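## Task

Take a free grey peg and push it fully into an unused hole of the green chlorine ball held by the other gripper, far enough that it locks. Do not disturb any pegs already seated in that ball. At the end, that other gripper must still be gripping the ball or a peg locked in it. Apart from this required hold, nothing may count as finished if it stays in place only because the robot is holding it.

## Robot and tools

Robot: two six-joint arms, left_arm and right_arm, each ending in a parallel two-finger gripper with a wrist camera. Their roots sit in the scene frame at left_arm (+0.083, +0.512, +0.060) m, quat_wxyz (+0.513, 0, 0, -0.858), and right_arm (-0.056, -0.449, +0.093) m, quat_wxyz (+0.839, 0, 0, +0.544).

Scene frame: origin at the table's centre, +z up, table surface at z = +0.020 m. The arms face each other across the table, with left_arm's root on the +y side. The names left and right are labels only; they do not match image sides. In each gripper's frame the fingers point along +x and close along y. The reported end_effector_position is the point between the pads, about 3 to 4 cm short of the fingertips. The printed hand pose can be wrong, especially at long reach.

execute_actions takes "actions", a list holding zero or one item, plus optional "pictures" (true or false; pictures come by default).
- Empty list: no command, just returns the current state.
- Motion item: {"rows": [...], "steps": n}. rows holds 1 to 15 rows; steps is 1 to 15 (default 15), each step lasting 1/30 s. Row k is used on step k; if rows run out, the last one repeats.
- Wait item: {"steps": n} with no rows, n up to 300; it returns once n steps have elapsed since the previous result, with your reply time included.
A refused call moves nothing.

Row layout: a single list of 14 numbers covering both arms, even if one arm should stay still. Order: left_arm waist, shoulder, elbow, wrist pitch, wrist yaw, wrist roll, left opening; then the same seven for right_arm. The joint numbers are absolute target angles in radians, on the same scale that Joint positions prints; they are not offsets. Ranges per arm: waist -3.054 to 3.054, shoulder 0.000 to 3.142, elbow 0.000 to 2.356, wrist pitch -1.571 to 1.571, wrist yaw -1.571 to 1.571, wrist roll -3.142 to 3.142. A call is rejected if a target exceeds a range end by more than 0.010 rad and is also beyond that joint's last reported angle. True ends may differ by up to 0.010 rad; a target past the true end is clipped there, and the result may print "joint sent to its limit" (possibly about an earlier, still running action). No such line does not prove there is more room.

Opening (7th and 14th numbers): absolute, from -1 to 1. +1 is fully open (pads 0.088 m apart); empty fingers touch at about -0.80, and anything lower closes no further. Going from open to shut takes at least about 0.5 s. grip_measured in results reports the finger opening on this same scale. Each gripper's reading has its own fixed error of up to about 1 mm, and while squeezing something hard it reads up to about 3 mm (0.061) tighter than the pads really are. To hold a part, keep commanding roughly 0.07 below grip_measured; a smaller gap gives a gentler grip. Parts thinner than about 3 mm get proportionally weaker force. Each pad can push about 34 to 49 N, more briefly on first contact.

Motion limits: each step, a joint's target is kept within a set distance of its measured angle: 0.211 rad for waist, shoulder and elbow, 0.213 wrist pitch, 0.267 wrist yaw, 0.228 wrist roll. If the targets would move a gripper more than 70 mm from where it is, that arm's targets are all pulled back toward the measured angles. Friction can leave a joint short of its target, more at long reach, and tiny changes may not move it at all, so compare Joint positions after every move. Between calls the arms keep heading for the last row sent, until motion dies out (slow or blocked counts as stopped) or a step is HELD; only a new action restarts travel. Fingers already in motion finish moving. The simulation keeps running while you compose a reply.

Result lines:
- State line, left_arm: ... | right_arm: ...: each gripper's position (m), quat_wxyz and linear/angular velocities (m/s, rad/s) in the scene frame.
- Joint positions / Joint velocities: per arm, six joints in row order (rad, rad/s), then pad gap (m, m/s).
- grip_measured: finger opening on the command scale.
- "joint command not followed": a clearance check altered or blocked some joint targets; the rest of the row still ran.
- HELD: marks steps where all or part of your row was not sent.
- MOTOR HOT: a motor has reached 50 °C. OVER-TEMPERATURE FAULT: at 95 °C the arm is frozen until it cools; if it stays too hot for 30 to 60 s it loses power and goes limp, gripper included. Holding loads heats motors, even while you think.
- Torque fault: contact torque reaching a joint's load limit halts that arm for 10 s and drops the rest of the call. Load limits (N m): waist 17.4, shoulder 21.6, elbow 21.5, wrist pitch 5.67, wrist yaw 5.65, wrist roll 5.3, with any held object's weight counting.

zoom_image: {"camera": name, "region": [x0, y0, x1, y1]} in pixels of that camera's latest image, (0,0) at top-left, region at most 504 by 504. Cameras, all 896x504: cam_head_left, cam_head_right, cam_left_wrist, cam_right_wrist, in that order in results. Calibration (OpenCV intrinsics, distortion, and world-to-camera transforms) is supplied; the head cameras look down from about z = 0.97 m near x = -0.56. Real cameras may be a couple of degrees and millimetres off; wrist camera poses follow the reported joints.

read_manual: optional "section", only "licences"; returns licence text and moves nothing.

finished_scene: {"scene": number of the current scene}.

Avoid: knocking or placing anything off the table (fails the task), dropping or slipping the ball or peg, slamming or shoving hard, letting the two arms collide or press on each other (can end the scene), and pushing existing pegs out. Loose objects may occasionally be nudged by an outside push.

Each tool is called after "Emit:" in YAML: its name, and indented under it one key for each argument.

## Session

Emit:
execute_actions:
  actions: []

Scene clock: 0.00 s of 4400.00 s.
left_arm: end_effector_position=(-0.0474, +0.0992, +0.2611) grip_measured=-0.147 end_effector_quat_wxyz=(+0.514, -0.010, -0.007, -0.858) end_effector_velocity=(+0.000, +0.001, +0.000) end_effector_angular_velocity=(+0.006, +0.006, +0.005) | right_arm: end_effector_position=(+0.0709, -0.1618, +0.4184) grip_measured=+0.983 end_effector_quat_wxyz=(+0.836, +0.020, -0.024, +0.547) end_effector_velocity=(-0.001, -0.000, +0.000) end_effector_angular_velocity=(-0.011, -0.020, +0.004)
Joint positions: left_arm=[ 0.284  1.621  0.636  1.011  0.282 -0.005  0.032] | right_arm=[ 0.005  0.842  0.647  0.256 -0.004  0.008  0.087]
Joint velocities: left_arm=[-0.002 -0.007 -0.002 -0.007 -0.007 -0.007  0.   ] | right_arm=[-0.002 -0.002  0.002 -0.007 -0.007 -0.022 -0.   ]
Heat: left arm: hottest elbow 26 °C (+0.0 °C/min); right arm: hottest elbow 25 °C (+0.0 °C/min).

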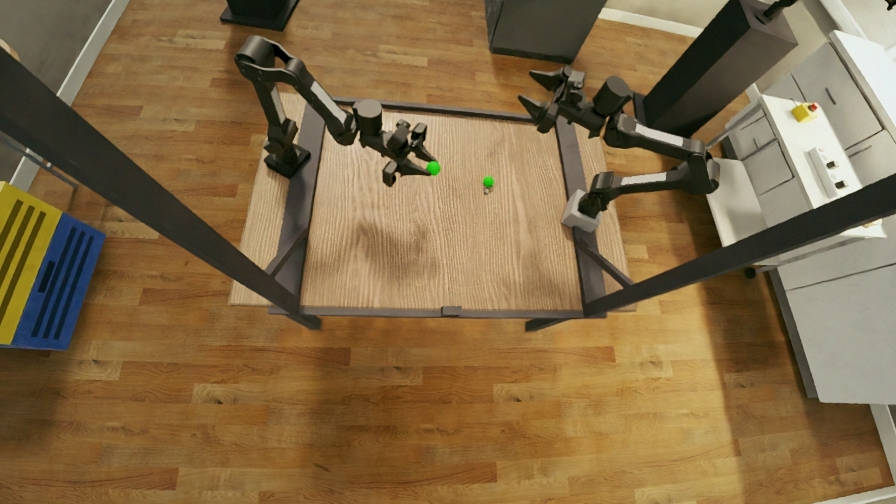

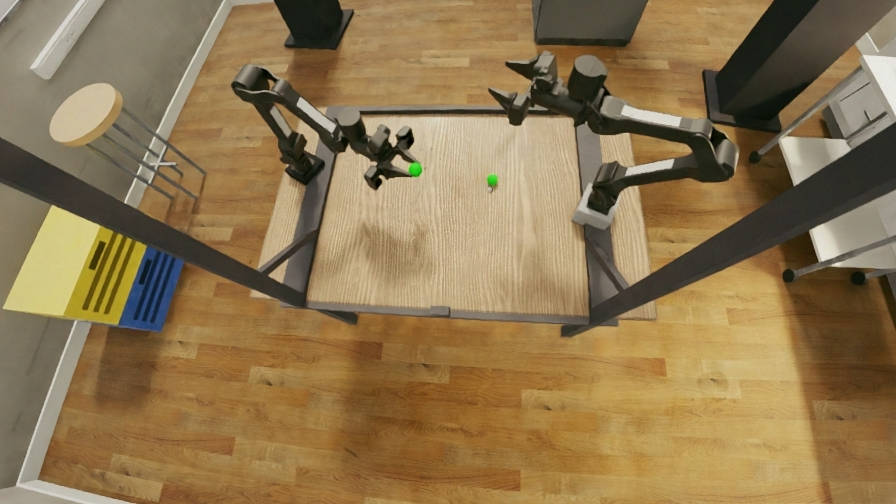

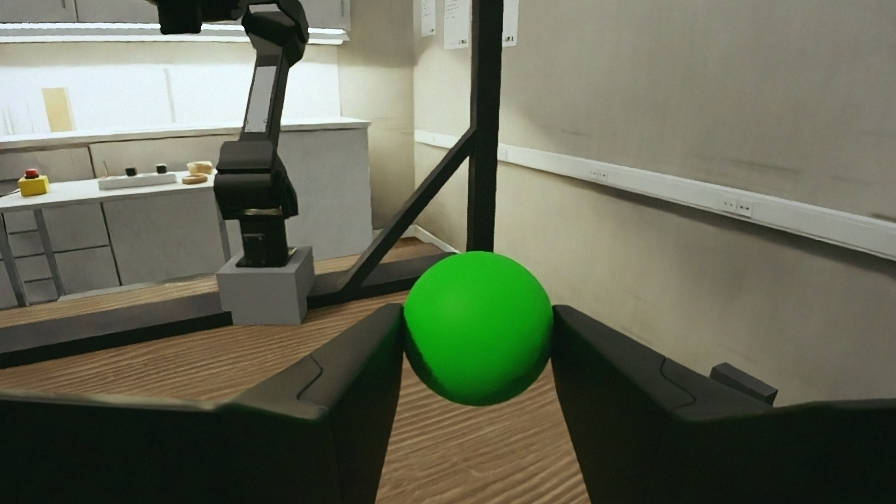

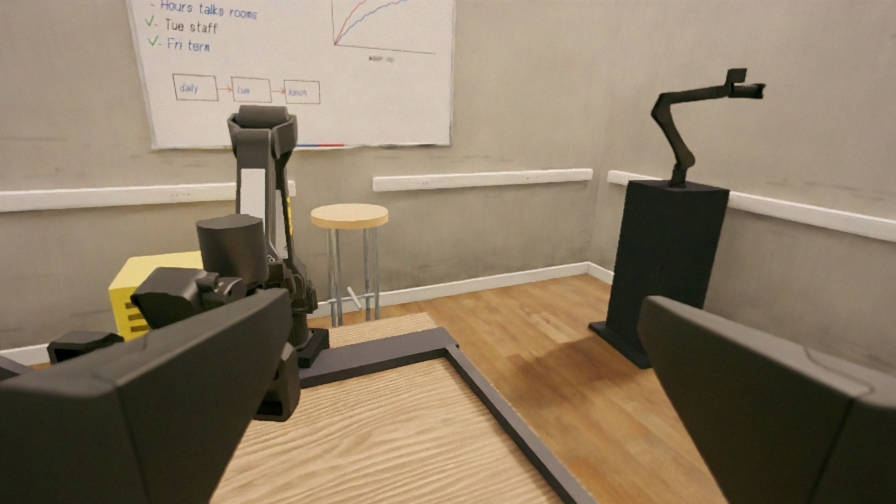

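Emit:
zoom_image:
  camera: "cam_head_left"
  region: [400, 140, 520, 210]

Emit:
zoom_image:
  camera: "cam_head_right"
  region: [290, 100, 610, 310]

Region (400, 140, 520, 210) of cam_head_left's 896x504 image, scaled by 4.200, with more detail than that image has; it fills the top 294 rows of this view, and the rest is white.

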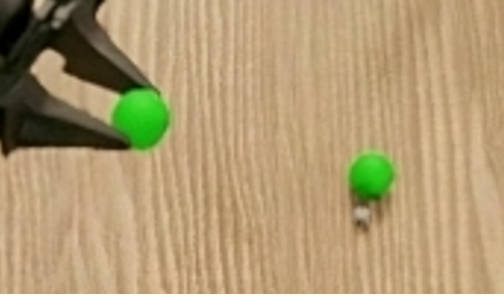

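Region (290, 100, 610, 310) of cam_head_right's 896x504 image, scaled by 1.575, with more detail than that image has; it fills the top 331 rows of this view, and the rest is white.

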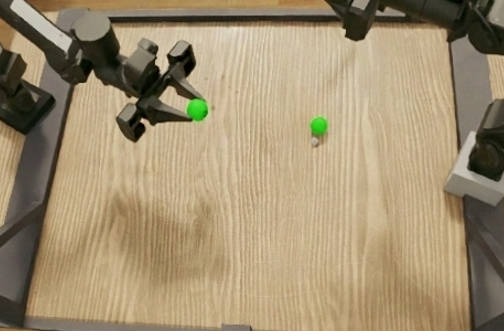

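Emit:
execute_actions:
  actions:
    - {"rows":[[0.284,1.621,0.636,1.011,0.282,-0.005,-0.22,0.086,1.866,1.30,-1.006,0,0,0.2]]}
  pictures: false

Emit:
execute_actions:
  actions:
    - {"steps":45}

Scene clock: 17.83 s of 4400.00 s.
left_arm: end_effector_position=(-0.0474, +0.0992, +0.2611) grip_measured=-0.147 end_effector_quat_wxyz=(+0.514, -0.010, -0.007, -0.858) end_effector_velocity=(+0.002, -0.001, -0.000) end_effector_angular_velocity=(+0.001, +0.008, +0.019) | right_arm: end_effector_position=(+0.0809, -0.0624, +0.2399) grip_measured=+0.206 end_effector_quat_wxyz=(+0.716, -0.277, +0.395, +0.504) end_effector_velocity=(-0.065, -0.184, -0.720) end_effector_angular_velocity=(-2.689, +0.958, -0.005)
Joint positions: left_arm=[ 0.284  1.621  0.636  1.011  0.282 -0.005  0.032] | right_arm=[ 0.083  1.661  1.28  -0.626  0.001  0.006  0.049]
Joint velocities: left_arm=[-0.002  0.002 -0.002  0.007 -0.022 -0.007 -0.   ] | right_arm=[-0.002  1.448  0.037 -1.443 -0.007  0.007 -0.002]
Heat: left arm: hottest elbow 28 °C (+6.7 °C/min); right arm: hottest elbow 28 °C (+10.1 °C/min).
Steps of this call (steps 1 to 90: nothing new was sent; then 14.33 s passed at rest; steps 91 to 105: all 15 steps of this action). Readings (joint positions):
91: left_arm=[0.284 1.621 0.636 1.011 0.282 -0.005] | right_arm=[0.014 0.871 0.680 0.198 0.001 0.008]
92: left_arm=[0.284 1.621 0.636 1.011 0.282 -0.005] | right_arm=[0.035 0.921 0.743 0.135 0.002 0.008]
94: left_arm=[0.284 1.621 0.636 1.011 0.282 -0.005] | right_arm=[0.067 1.051 0.876 0.008 0.001 0.007]
98: left_arm=[0.284 1.621 0.636 1.011 0.282 -0.005] | right_arm=[0.082 1.304 1.127 -0.254 0.001 0.006]
105: the state above

Scene clock: 19.33 s of 4400.00 s.
left_arm: end_effector_position=(-0.0474, +0.0992, +0.2611) grip_measured=-0.147 end_effector_quat_wxyz=(+0.514, -0.010, -0.007, -0.858) end_effector_velocity=(+0.000, -0.000, -0.000) end_effector_angular_velocity=(+0.001, +0.007, +0.005) | right_arm: end_effector_position=(+0.0552, -0.1350, +0.1473) grip_measured=+0.204 end_effector_quat_wxyz=(+0.575, -0.410, +0.581, +0.404) end_effector_velocity=(-0.004, -0.003, -0.001) end_effector_angular_velocity=(-0.004, +0.025, -0.010)
Joint positions: left_arm=[ 0.284  1.621  0.636  1.011  0.282 -0.005  0.032] | right_arm=[ 0.083  1.869  1.291 -1.004  0.001  0.006  0.049]
Joint velocities: left_arm=[-0.002  0.002 -0.002  0.007 -0.007 -0.007 -0.   ] | right_arm=[-0.002 -0.002 -0.007 -0.007 -0.022  0.007 -0.   ]
Heat: left arm: hottest elbow 28 °C (+6.2 °C/min); right arm: hottest elbow 28 °C (+9.3 °C/min).
Steps of this call (steps 1 to 30: the robot went on to your last target; steps 31 to 45: nothing new was sent). Readings (joint positions):
1: left_arm=[0.284 1.621 0.636 1.011 0.282 -0.005] | right_arm=[0.083 1.710 1.281 -0.678 0.001 0.006]
2: left_arm=[0.284 1.621 0.636 1.011 0.282 -0.005] | right_arm=[0.083 1.758 1.284 -0.738 0.001 0.006]
4: left_arm=[0.284 1.621 0.636 1.011 0.282 -0.005] | right_arm=[0.083 1.831 1.285 -0.872 0.001 0.006]
8: left_arm=[0.284 1.621 0.636 1.011 0.282 -0.005] | right_arm=[0.083 1.870 1.284 -0.976 0.001 0.006]
45: the state above
All arms were judged still, so your last target was given up. Only a new action makes them travel on or press farther. Fingers that are still opening or closing keep moving.
camera_calibration (this result's frames):
cam_right_wrist: T_world_to_cam=[[0.949104, -0.31476, 0.011348, -0.0866889], [-0.298768, -0.888309, 0.348775, -0.133687], [-0.0996997, -0.334414, -0.937138, 0.178902], [0, 0, 0, 1]] pos_world=[0.0601718, -0.0862142, 0.215267]

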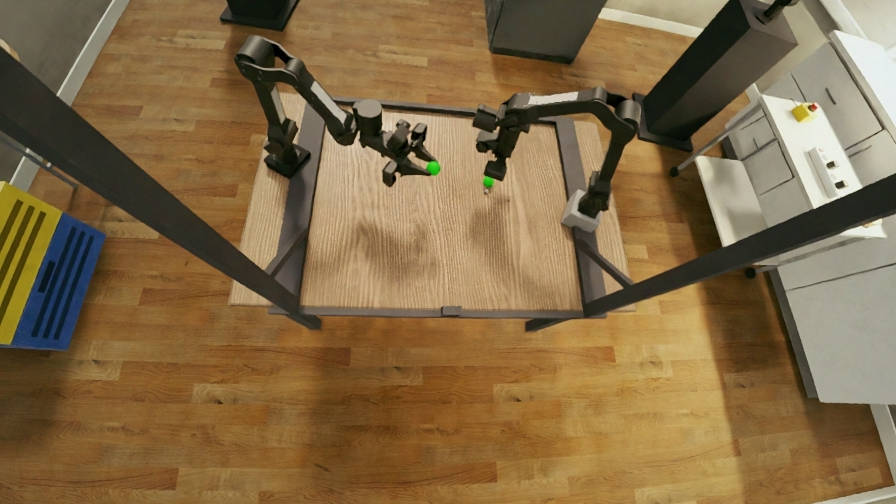

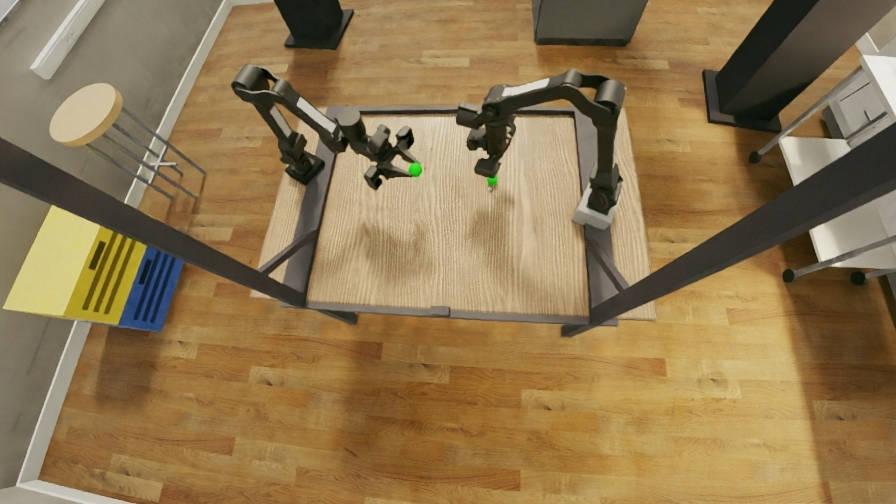

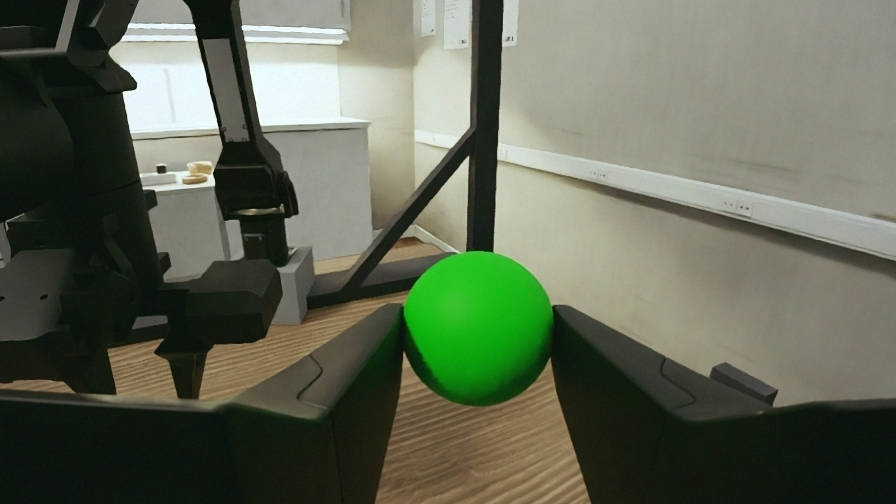

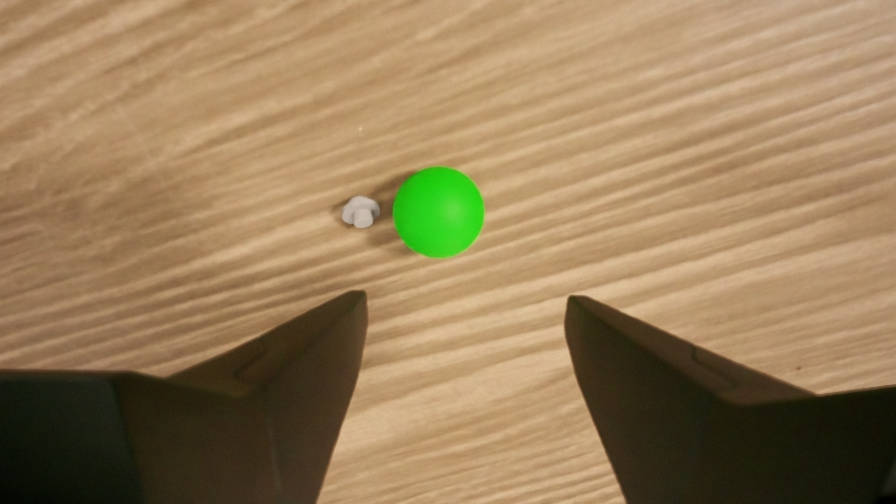

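Emit:
zoom_image:
  camera: "cam_right_wrist"
  region: [300, 150, 500, 270]

Region (300, 150, 500, 270) of cam_right_wrist's 896x504 image, scaled by 2.520, with more detail than that image has; it fills the top 302 rows of this view, and the rest is white.

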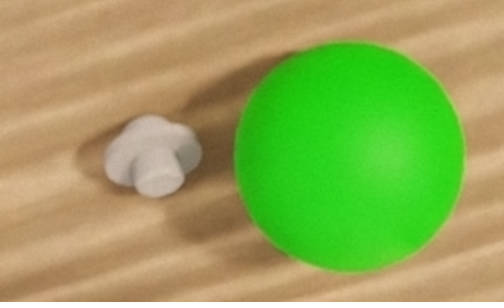

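Emit:
execute_actions:
  actions:
    - {"rows":[[0.284,1.621,0.636,1.011,0.282,-0.005,-0.22,0.14,1.68,0.95,-0.55,0,0,-0.2],[0.284,1.621,0.636,1.011,0.282,-0.005,-0.22,0.14,1.68,0.95,-0.55,0,0,-0.2],[0.284,1.621,0.636,1.011,0.282,-0.005,-0.22,0.14,1.68,0.95,-0.55,0,0,-0.2],[0.284,1.621,0.636,1.011,0.282,-0.005,-0.22,0.14,1.68,0.95,-0.55,0,0,-0.2],[0.284,1.621,0.636,1.011,0.282,-0.005,-0.22,0.214,1.416,0.415,0.041,0,0,-0.45]]}
  pictures: false

Emit:
execute_actions:
  actions:
    - {"steps":35}

Scene clock: 33.33 s of 4400.00 s.
left_arm: end_effector_position=(-0.0474, +0.0992, +0.2611) grip_measured=-0.147 end_effector_quat_wxyz=(+0.514, -0.010, -0.007, -0.858) end_effector_velocity=(-0.002, +0.001, -0.004) end_effector_angular_velocity=(+0.015, +0.004, -0.010) | right_arm: end_effector_position=(+0.0025, -0.1753, +0.1012) grip_measured=-0.442 end_effector_quat_wxyz=(+0.676, -0.310, +0.386, +0.546) end_effector_velocity=(-0.014, -0.065, -0.105) end_effector_angular_velocity=(+0.317, -0.072, +0.020)
Joint positions: left_arm=[ 0.284  1.621  0.636  1.011  0.282 -0.005  0.032] | right_arm=[ 0.213  1.424  0.451 -0.063  0.001  0.005  0.017]
Joint velocities: left_arm=[-0.002  0.002 -0.002 -0.007  0.007 -0.007  0.   ] | right_arm=[-0.002 -0.002 -0.755  1.077 -0.007 -0.022 -0.003]
Heat: left arm: hottest elbow 29 °C (+5.4 °C/min); right arm: hottest elbow 29 °C (+7.2 °C/min).
Steps of this call (steps 1 to 90: nothing new was sent; then 10.50 s passed at rest; steps 91 to 105: all 15 steps of this action). Readings (joint positions):
91: left_arm=[0.284 1.621 0.636 1.011 0.282 -0.005] | right_arm=[0.087 1.840 1.251 -0.939 0.002 0.006]
92: left_arm=[0.284 1.621 0.636 1.011 0.282 -0.005] | right_arm=[0.098 1.801 1.188 -0.870 0.002 0.006]
94: left_arm=[0.284 1.621 0.636 1.011 0.282 -0.005] | right_arm=[0.125 1.725 1.069 -0.754 0.002 0.006]
98: left_arm=[0.284 1.621 0.636 1.011 0.282 -0.005] | right_arm=[0.201 1.518 0.815 -0.488 0.001 0.005]
105: the state above

Scene clock: 34.50 s of 4400.00 s.
left_arm: end_effector_position=(-0.0474, +0.0992, +0.2611) grip_measured=-0.147 end_effector_quat_wxyz=(+0.514, -0.010, -0.007, -0.858) end_effector_velocity=(+0.000, +0.000, -0.002) end_effector_angular_velocity=(+0.011, +0.005, +0.005) | right_arm: end_effector_position=(+0.0043, -0.1668, +0.1049) grip_measured=-0.446 end_effector_quat_wxyz=(+0.690, -0.290, +0.361, +0.557) end_effector_velocity=(-0.001, -0.004, -0.003) end_effector_angular_velocity=(-0.012, +0.004, +0.008)
Joint positions: left_arm=[ 0.284  1.621  0.636  1.011  0.282 -0.005  0.032] | right_arm=[0.213 1.424 0.423 0.038 0.001 0.005 0.017]
Joint velocities: left_arm=[-0.002 -0.002 -0.002 -0.007 -0.007 -0.007 -0.   ] | right_arm=[-0.002 -0.002 -0.007 -0.007 -0.007 -0.007 -0.   ]
Heat: left arm: hottest elbow 29 °C (+5.2 °C/min); right arm: hottest elbow 29 °C (+7.0 °C/min).
Steps of this call (steps 1 to 30: the robot went on to your last target; steps 31 to 35: nothing new was sent). Readings (joint positions):
1: left_arm=[0.284 1.621 0.636 1.011 0.282 -0.005] | right_arm=[0.213 1.424 0.434 -0.030 0.001 0.005]
2: left_arm=[0.284 1.621 0.636 1.011 0.282 -0.005] | right_arm=[0.213 1.424 0.427 -0.005 0.001 0.005]
4: left_arm=[0.284 1.621 0.636 1.011 0.282 -0.005] | right_arm=[0.213 1.424 0.427 0.024 0.001 0.005]
8: left_arm=[0.284 1.621 0.636 1.011 0.282 -0.005] | right_arm=[0.213 1.424 0.424 0.034 0.001 0.005]
35: the state above
All arms were judged still, so your last target was given up. Only a new action makes them travel on or press farther. Fingers that are still opening or closing keep moving.
camera_calibration (this result's frames):
cam_right_wrist: T_world_to_cam=[[0.980024, -0.197887, 0.0198635, -0.029402], [-0.186068, -0.947567, -0.2598, -0.108806], [0.070233, 0.250914, -0.965458, 0.223345], [0, 0, 0, 1]] pos_world=[-0.00711686, -0.16496, 0.187947]

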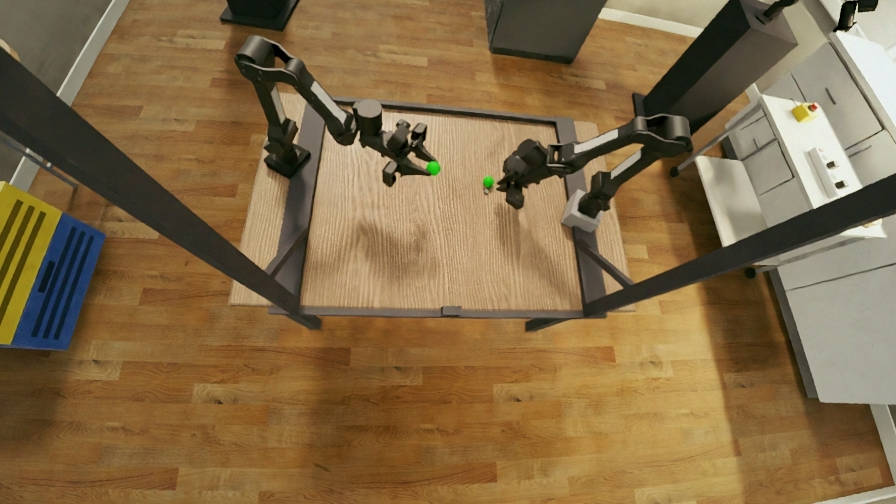

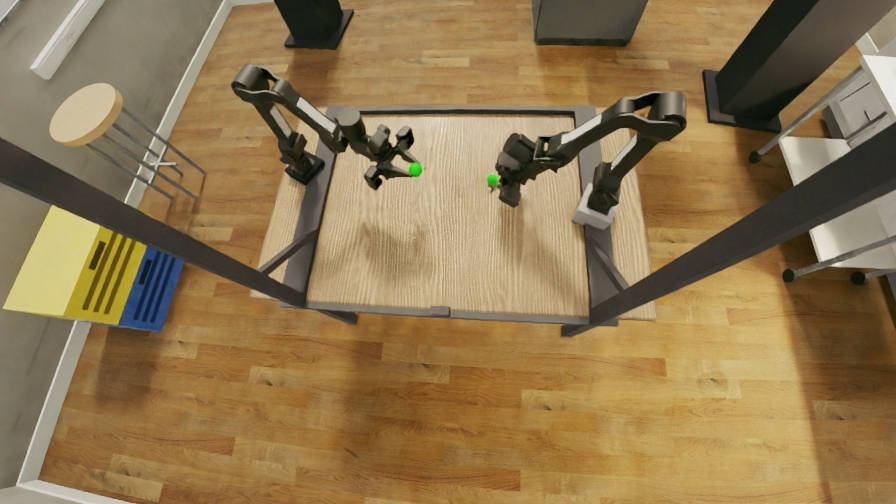

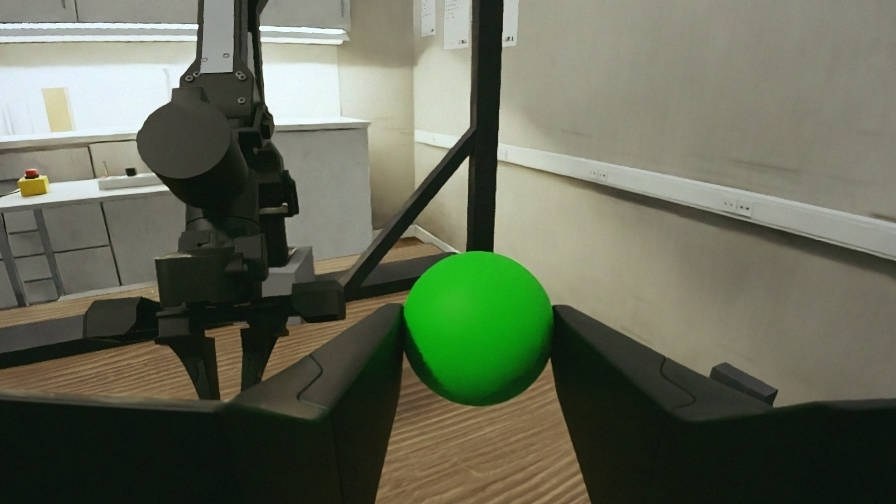

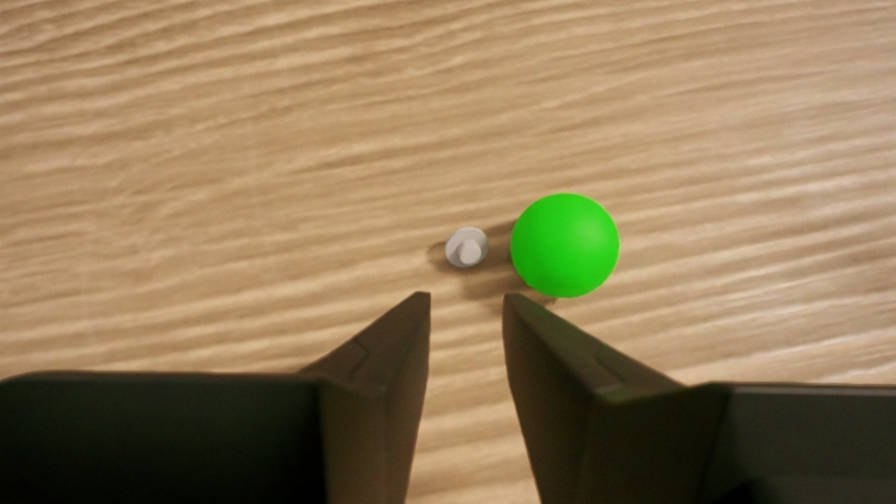

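Emit:
execute_actions:
  actions:
    - {"rows":[[0.284,1.621,0.636,1.011,0.282,-0.005,-0.22,0.212,1.47,0.43,0.09,0,0,-0.45],[0.284,1.621,0.636,1.011,0.282,-0.005,-0.22,0.212,1.47,0.43,0.09,0,0,-0.45],[0.284,1.621,0.636,1.011,0.282,-0.005,-0.22,0.212,1.52,0.435,0.14,0,0,-0.45],[0.284,1.621,0.636,1.011,0.282,-0.005,-0.22,0.212,1.52,0.435,0.14,0,0,-0.45],[0.284,1.621,0.636,1.011,0.282,-0.005,-0.22,0.212,1.575,0.44,0.18,0,0,-0.45]]}

Scene clock: 44.47 s of 4400.00 s.
left_arm: end_effector_position=(-0.0474, +0.0992, +0.2611) grip_measured=-0.147 end_effector_quat_wxyz=(+0.514, -0.010, -0.007, -0.858) end_effector_velocity=(-0.000, -0.000, -0.003) end_effector_angular_velocity=(+0.020, +0.003, +0.005) | right_arm: end_effector_position=(+0.0069, -0.1544, +0.0848) grip_measured=-0.446 end_effector_quat_wxyz=(+0.690, -0.290, +0.360, +0.557) end_effector_velocity=(-0.001, -0.003, -0.004) end_effector_angular_velocity=(-0.016, +0.005, +0.008)
Joint positions: left_arm=[ 0.284  1.621  0.636  1.011  0.282 -0.005  0.032] | right_arm=[0.213 1.567 0.43  0.176 0.001 0.005 0.017]
Joint velocities: left_arm=[-0.002 -0.002  0.002 -0.022 -0.007 -0.007 -0.   ] | right_arm=[-0.002  0.007 -0.002 -0.007 -0.007 -0.007 -0.   ]
Heat: left arm: hottest elbow 29 °C (+4.0 °C/min); right arm: hottest elbow 28 °C (+4.0 °C/min).
Steps of this call (steps 1 to 90: nothing new was sent; then 6.47 s passed at rest; steps 91 to 105: all 15 steps of this action). Readings (joint positions):
91: left_arm=[0.284 1.621 0.636 1.011 0.282 -0.005] | right_arm=[0.213 1.429 0.423 0.049 0.001 0.005]
92: left_arm=[0.284 1.621 0.636 1.011 0.282 -0.005] | right_arm=[0.213 1.439 0.423 0.065 0.001 0.005]
94: left_arm=[0.284 1.621 0.636 1.011 0.282 -0.005] | right_arm=[0.213 1.473 0.425 0.104 0.001 0.005]
98: left_arm=[0.284 1.621 0.636 1.011 0.282 -0.005] | right_arm=[0.213 1.553 0.429 0.159 0.001 0.005]
105: the state above
camera_calibration (this result's frames):
cam_right_wrist: T_world_to_cam=[[0.980017, -0.197917, 0.0198772, -0.0291207], [-0.185986, -0.947178, -0.261273, -0.10169], [0.0705375, 0.252355, -0.96506, 0.200797], [0, 0, 0, 1]] pos_world=[-0.00453779, -0.152754, 0.167791]

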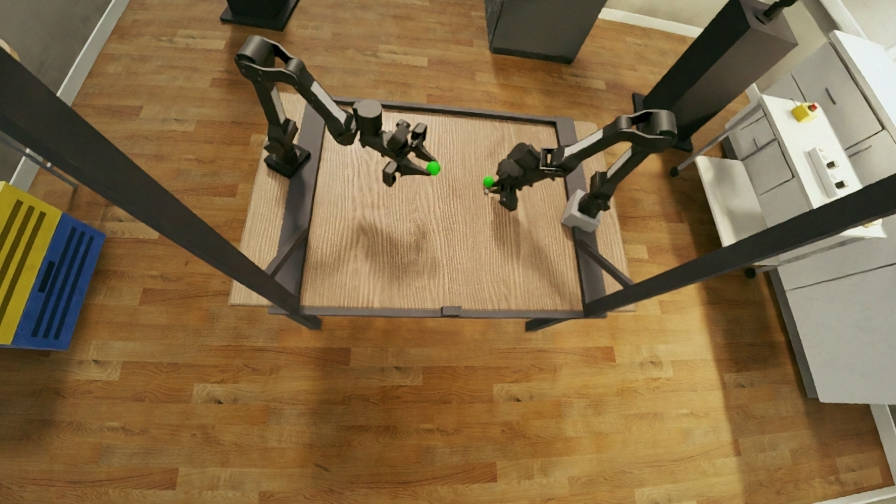

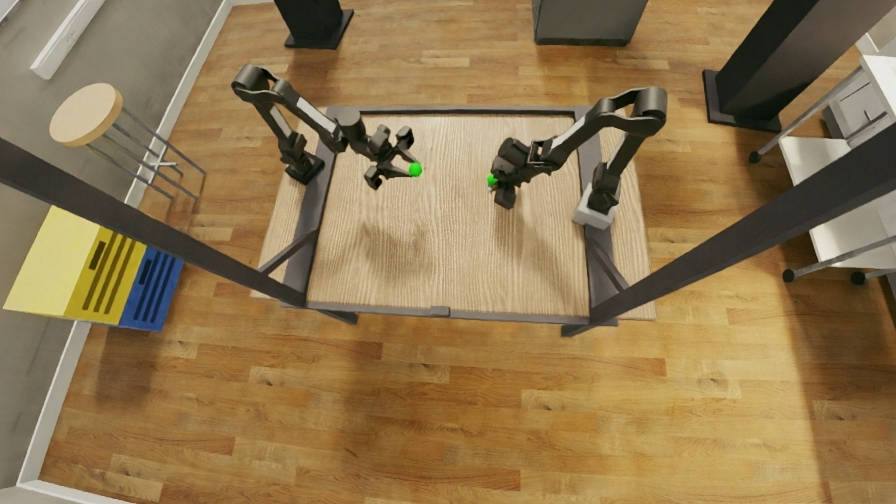

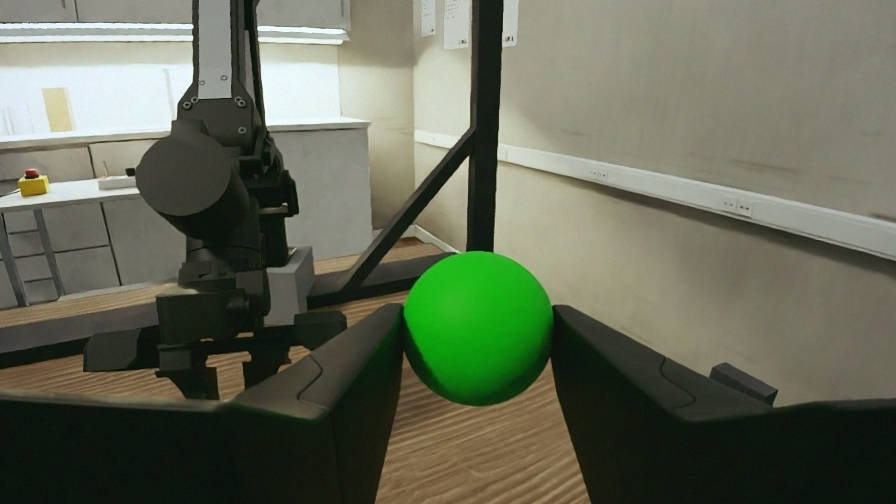

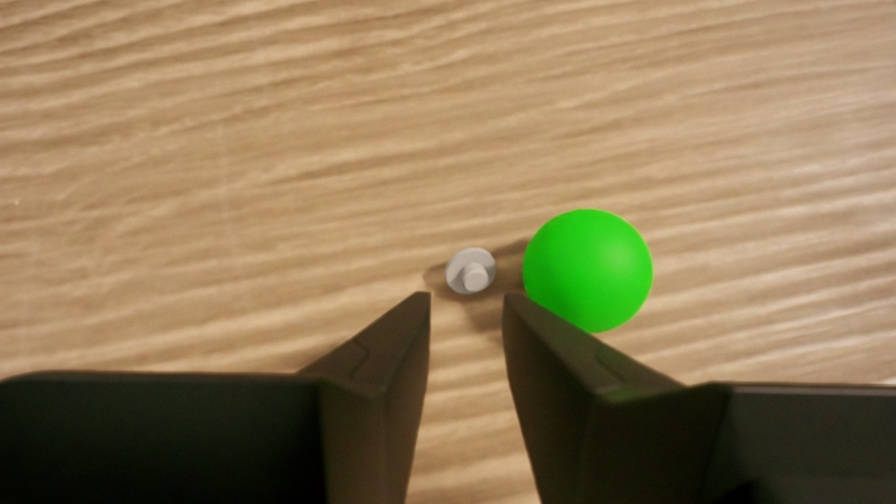

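Emit:
execute_actions:
  actions:
    - {"rows":[[0.284,1.621,0.636,1.011,0.282,-0.005,-0.22,0.2,1.6,0.445,0.21,0,0,-0.52],[0.284,1.621,0.636,1.011,0.282,-0.005,-0.22,0.2,1.6,0.445,0.21,0,0,-0.52],[0.284,1.621,0.636,1.011,0.282,-0.005,-0.22,0.2,1.635,0.45,0.24,0,0,-0.52],[0.284,1.621,0.636,1.011,0.282,-0.005,-0.22,0.2,1.635,0.45,0.24,0,0,-0.52],[0.284,1.621,0.636,1.011,0.282,-0.005,-0.22,0.2,1.67,0.457,0.261,0,0,-0.52]]}

Emit:
zoom_image:
  camera: "cam_right_wrist"
  region: [370, 220, 570, 380]

Scene clock: 52.30 s of 4400.00 s.
left_arm: end_effector_position=(-0.0474, +0.0992, +0.2611) grip_measured=-0.147 end_effector_quat_wxyz=(+0.514, -0.010, -0.007, -0.858) end_effector_velocity=(-0.000, -0.000, -0.003) end_effector_angular_velocity=(+0.020, +0.003, +0.005) | right_arm: end_effector_position=(+0.0120, -0.1453, +0.0726) grip_measured=-0.516 end_effector_quat_wxyz=(+0.693, -0.287, +0.360, +0.554) end_effector_velocity=(+0.001, -0.002, -0.001) end_effector_angular_velocity=(-0.011, -0.017, +0.011)
Joint positions: left_arm=[ 0.284  1.621  0.636  1.011  0.282 -0.005  0.032] | right_arm=[0.203 1.662 0.447 0.258 0.001 0.005 0.014]
Joint velocities: left_arm=[-0.002 -0.002  0.002 -0.022 -0.007 -0.007 -0.   ] | right_arm=[-0.002 -0.002 -0.002 -0.007  0.007 -0.022 -0.   ]
Heat: left arm: hottest shoulder 29 °C (+3.4 °C/min); right arm: hottest elbow 29 °C (+4.6 °C/min).
Steps of this call (steps 1 to 15: the robot went on to your last target; steps 16 to 90: nothing new was sent; then 4.33 s passed at rest; steps 91 to 105: all 15 steps of this action). Readings (joint positions):
91: left_arm=[0.284 1.621 0.636 1.011 0.282 -0.005] | right_arm=[0.212 1.572 0.430 0.183 0.001 0.005]
92: left_arm=[0.284 1.621 0.636 1.011 0.282 -0.005] | right_arm=[0.210 1.578 0.431 0.192 0.001 0.005]
94: left_arm=[0.284 1.621 0.636 1.011 0.282 -0.005] | right_arm=[0.205 1.602 0.437 0.217 0.001 0.005]
98: left_arm=[0.284 1.621 0.636 1.011 0.282 -0.005] | right_arm=[0.203 1.653 0.446 0.248 0.001 0.005]
105: the state above
camera_calibration (this result's frames):
cam_right_wrist: T_world_to_cam=[[0.977988, -0.207709, 0.0199147, -0.0334552], [-0.195132, -0.944208, -0.26532, -0.0944542], [0.0739129, 0.255594, -0.963955, 0.186709], [0, 0, 0, 1]] pos_world=[0.000487605, -0.143855, 0.155585]

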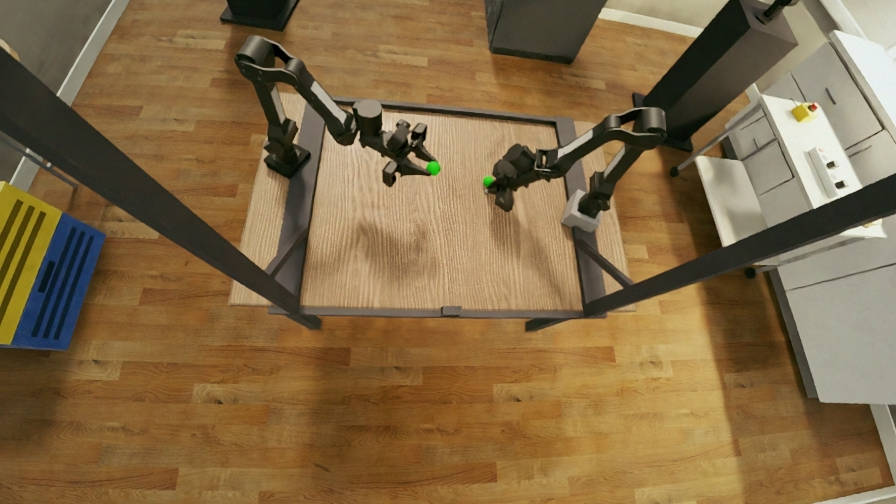

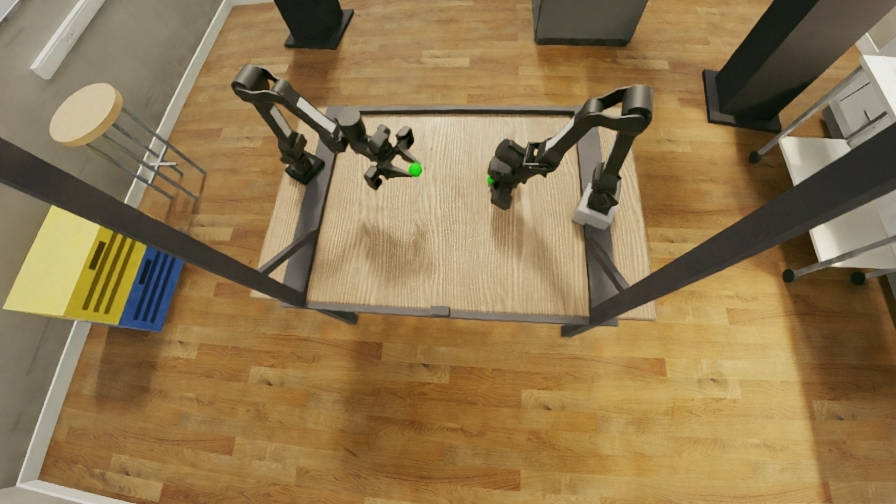

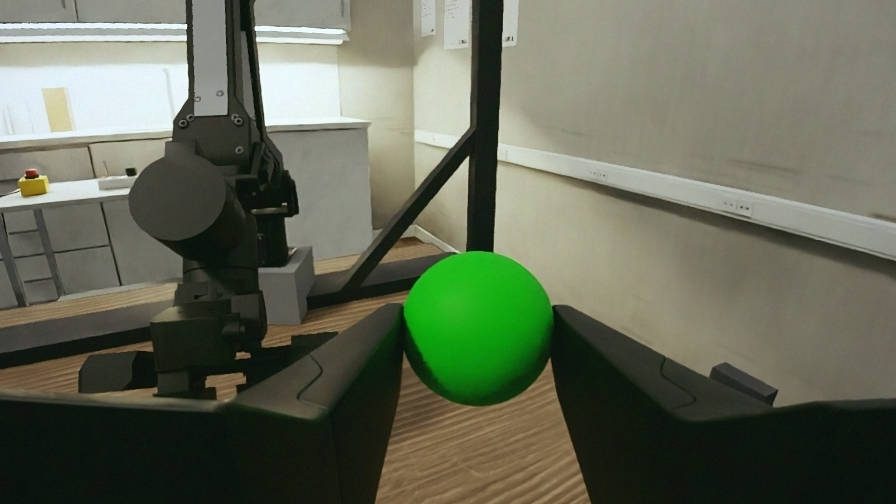

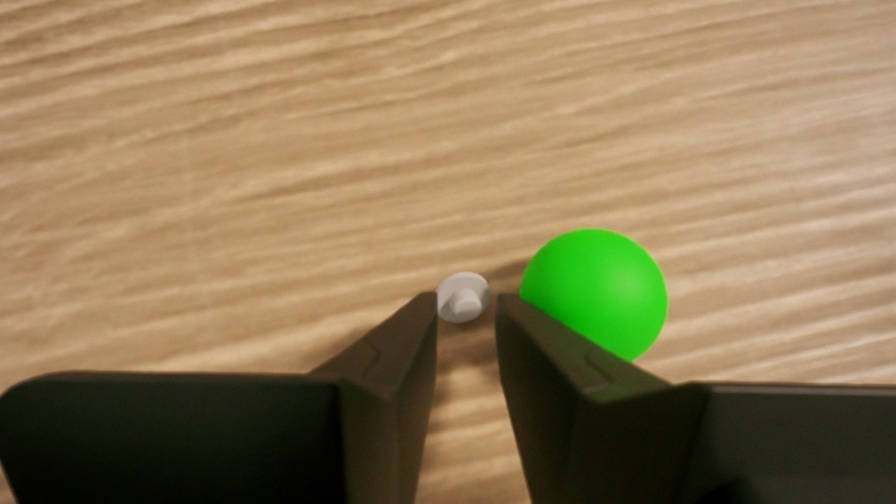

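Region (370, 220, 570, 380) of cam_right_wrist's 896x504 image, scaled by 2.520, with more detail than that image has; it fills the top 403 rows of this view, and the rest is white.

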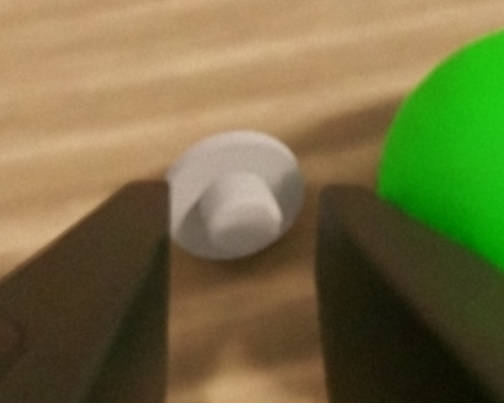

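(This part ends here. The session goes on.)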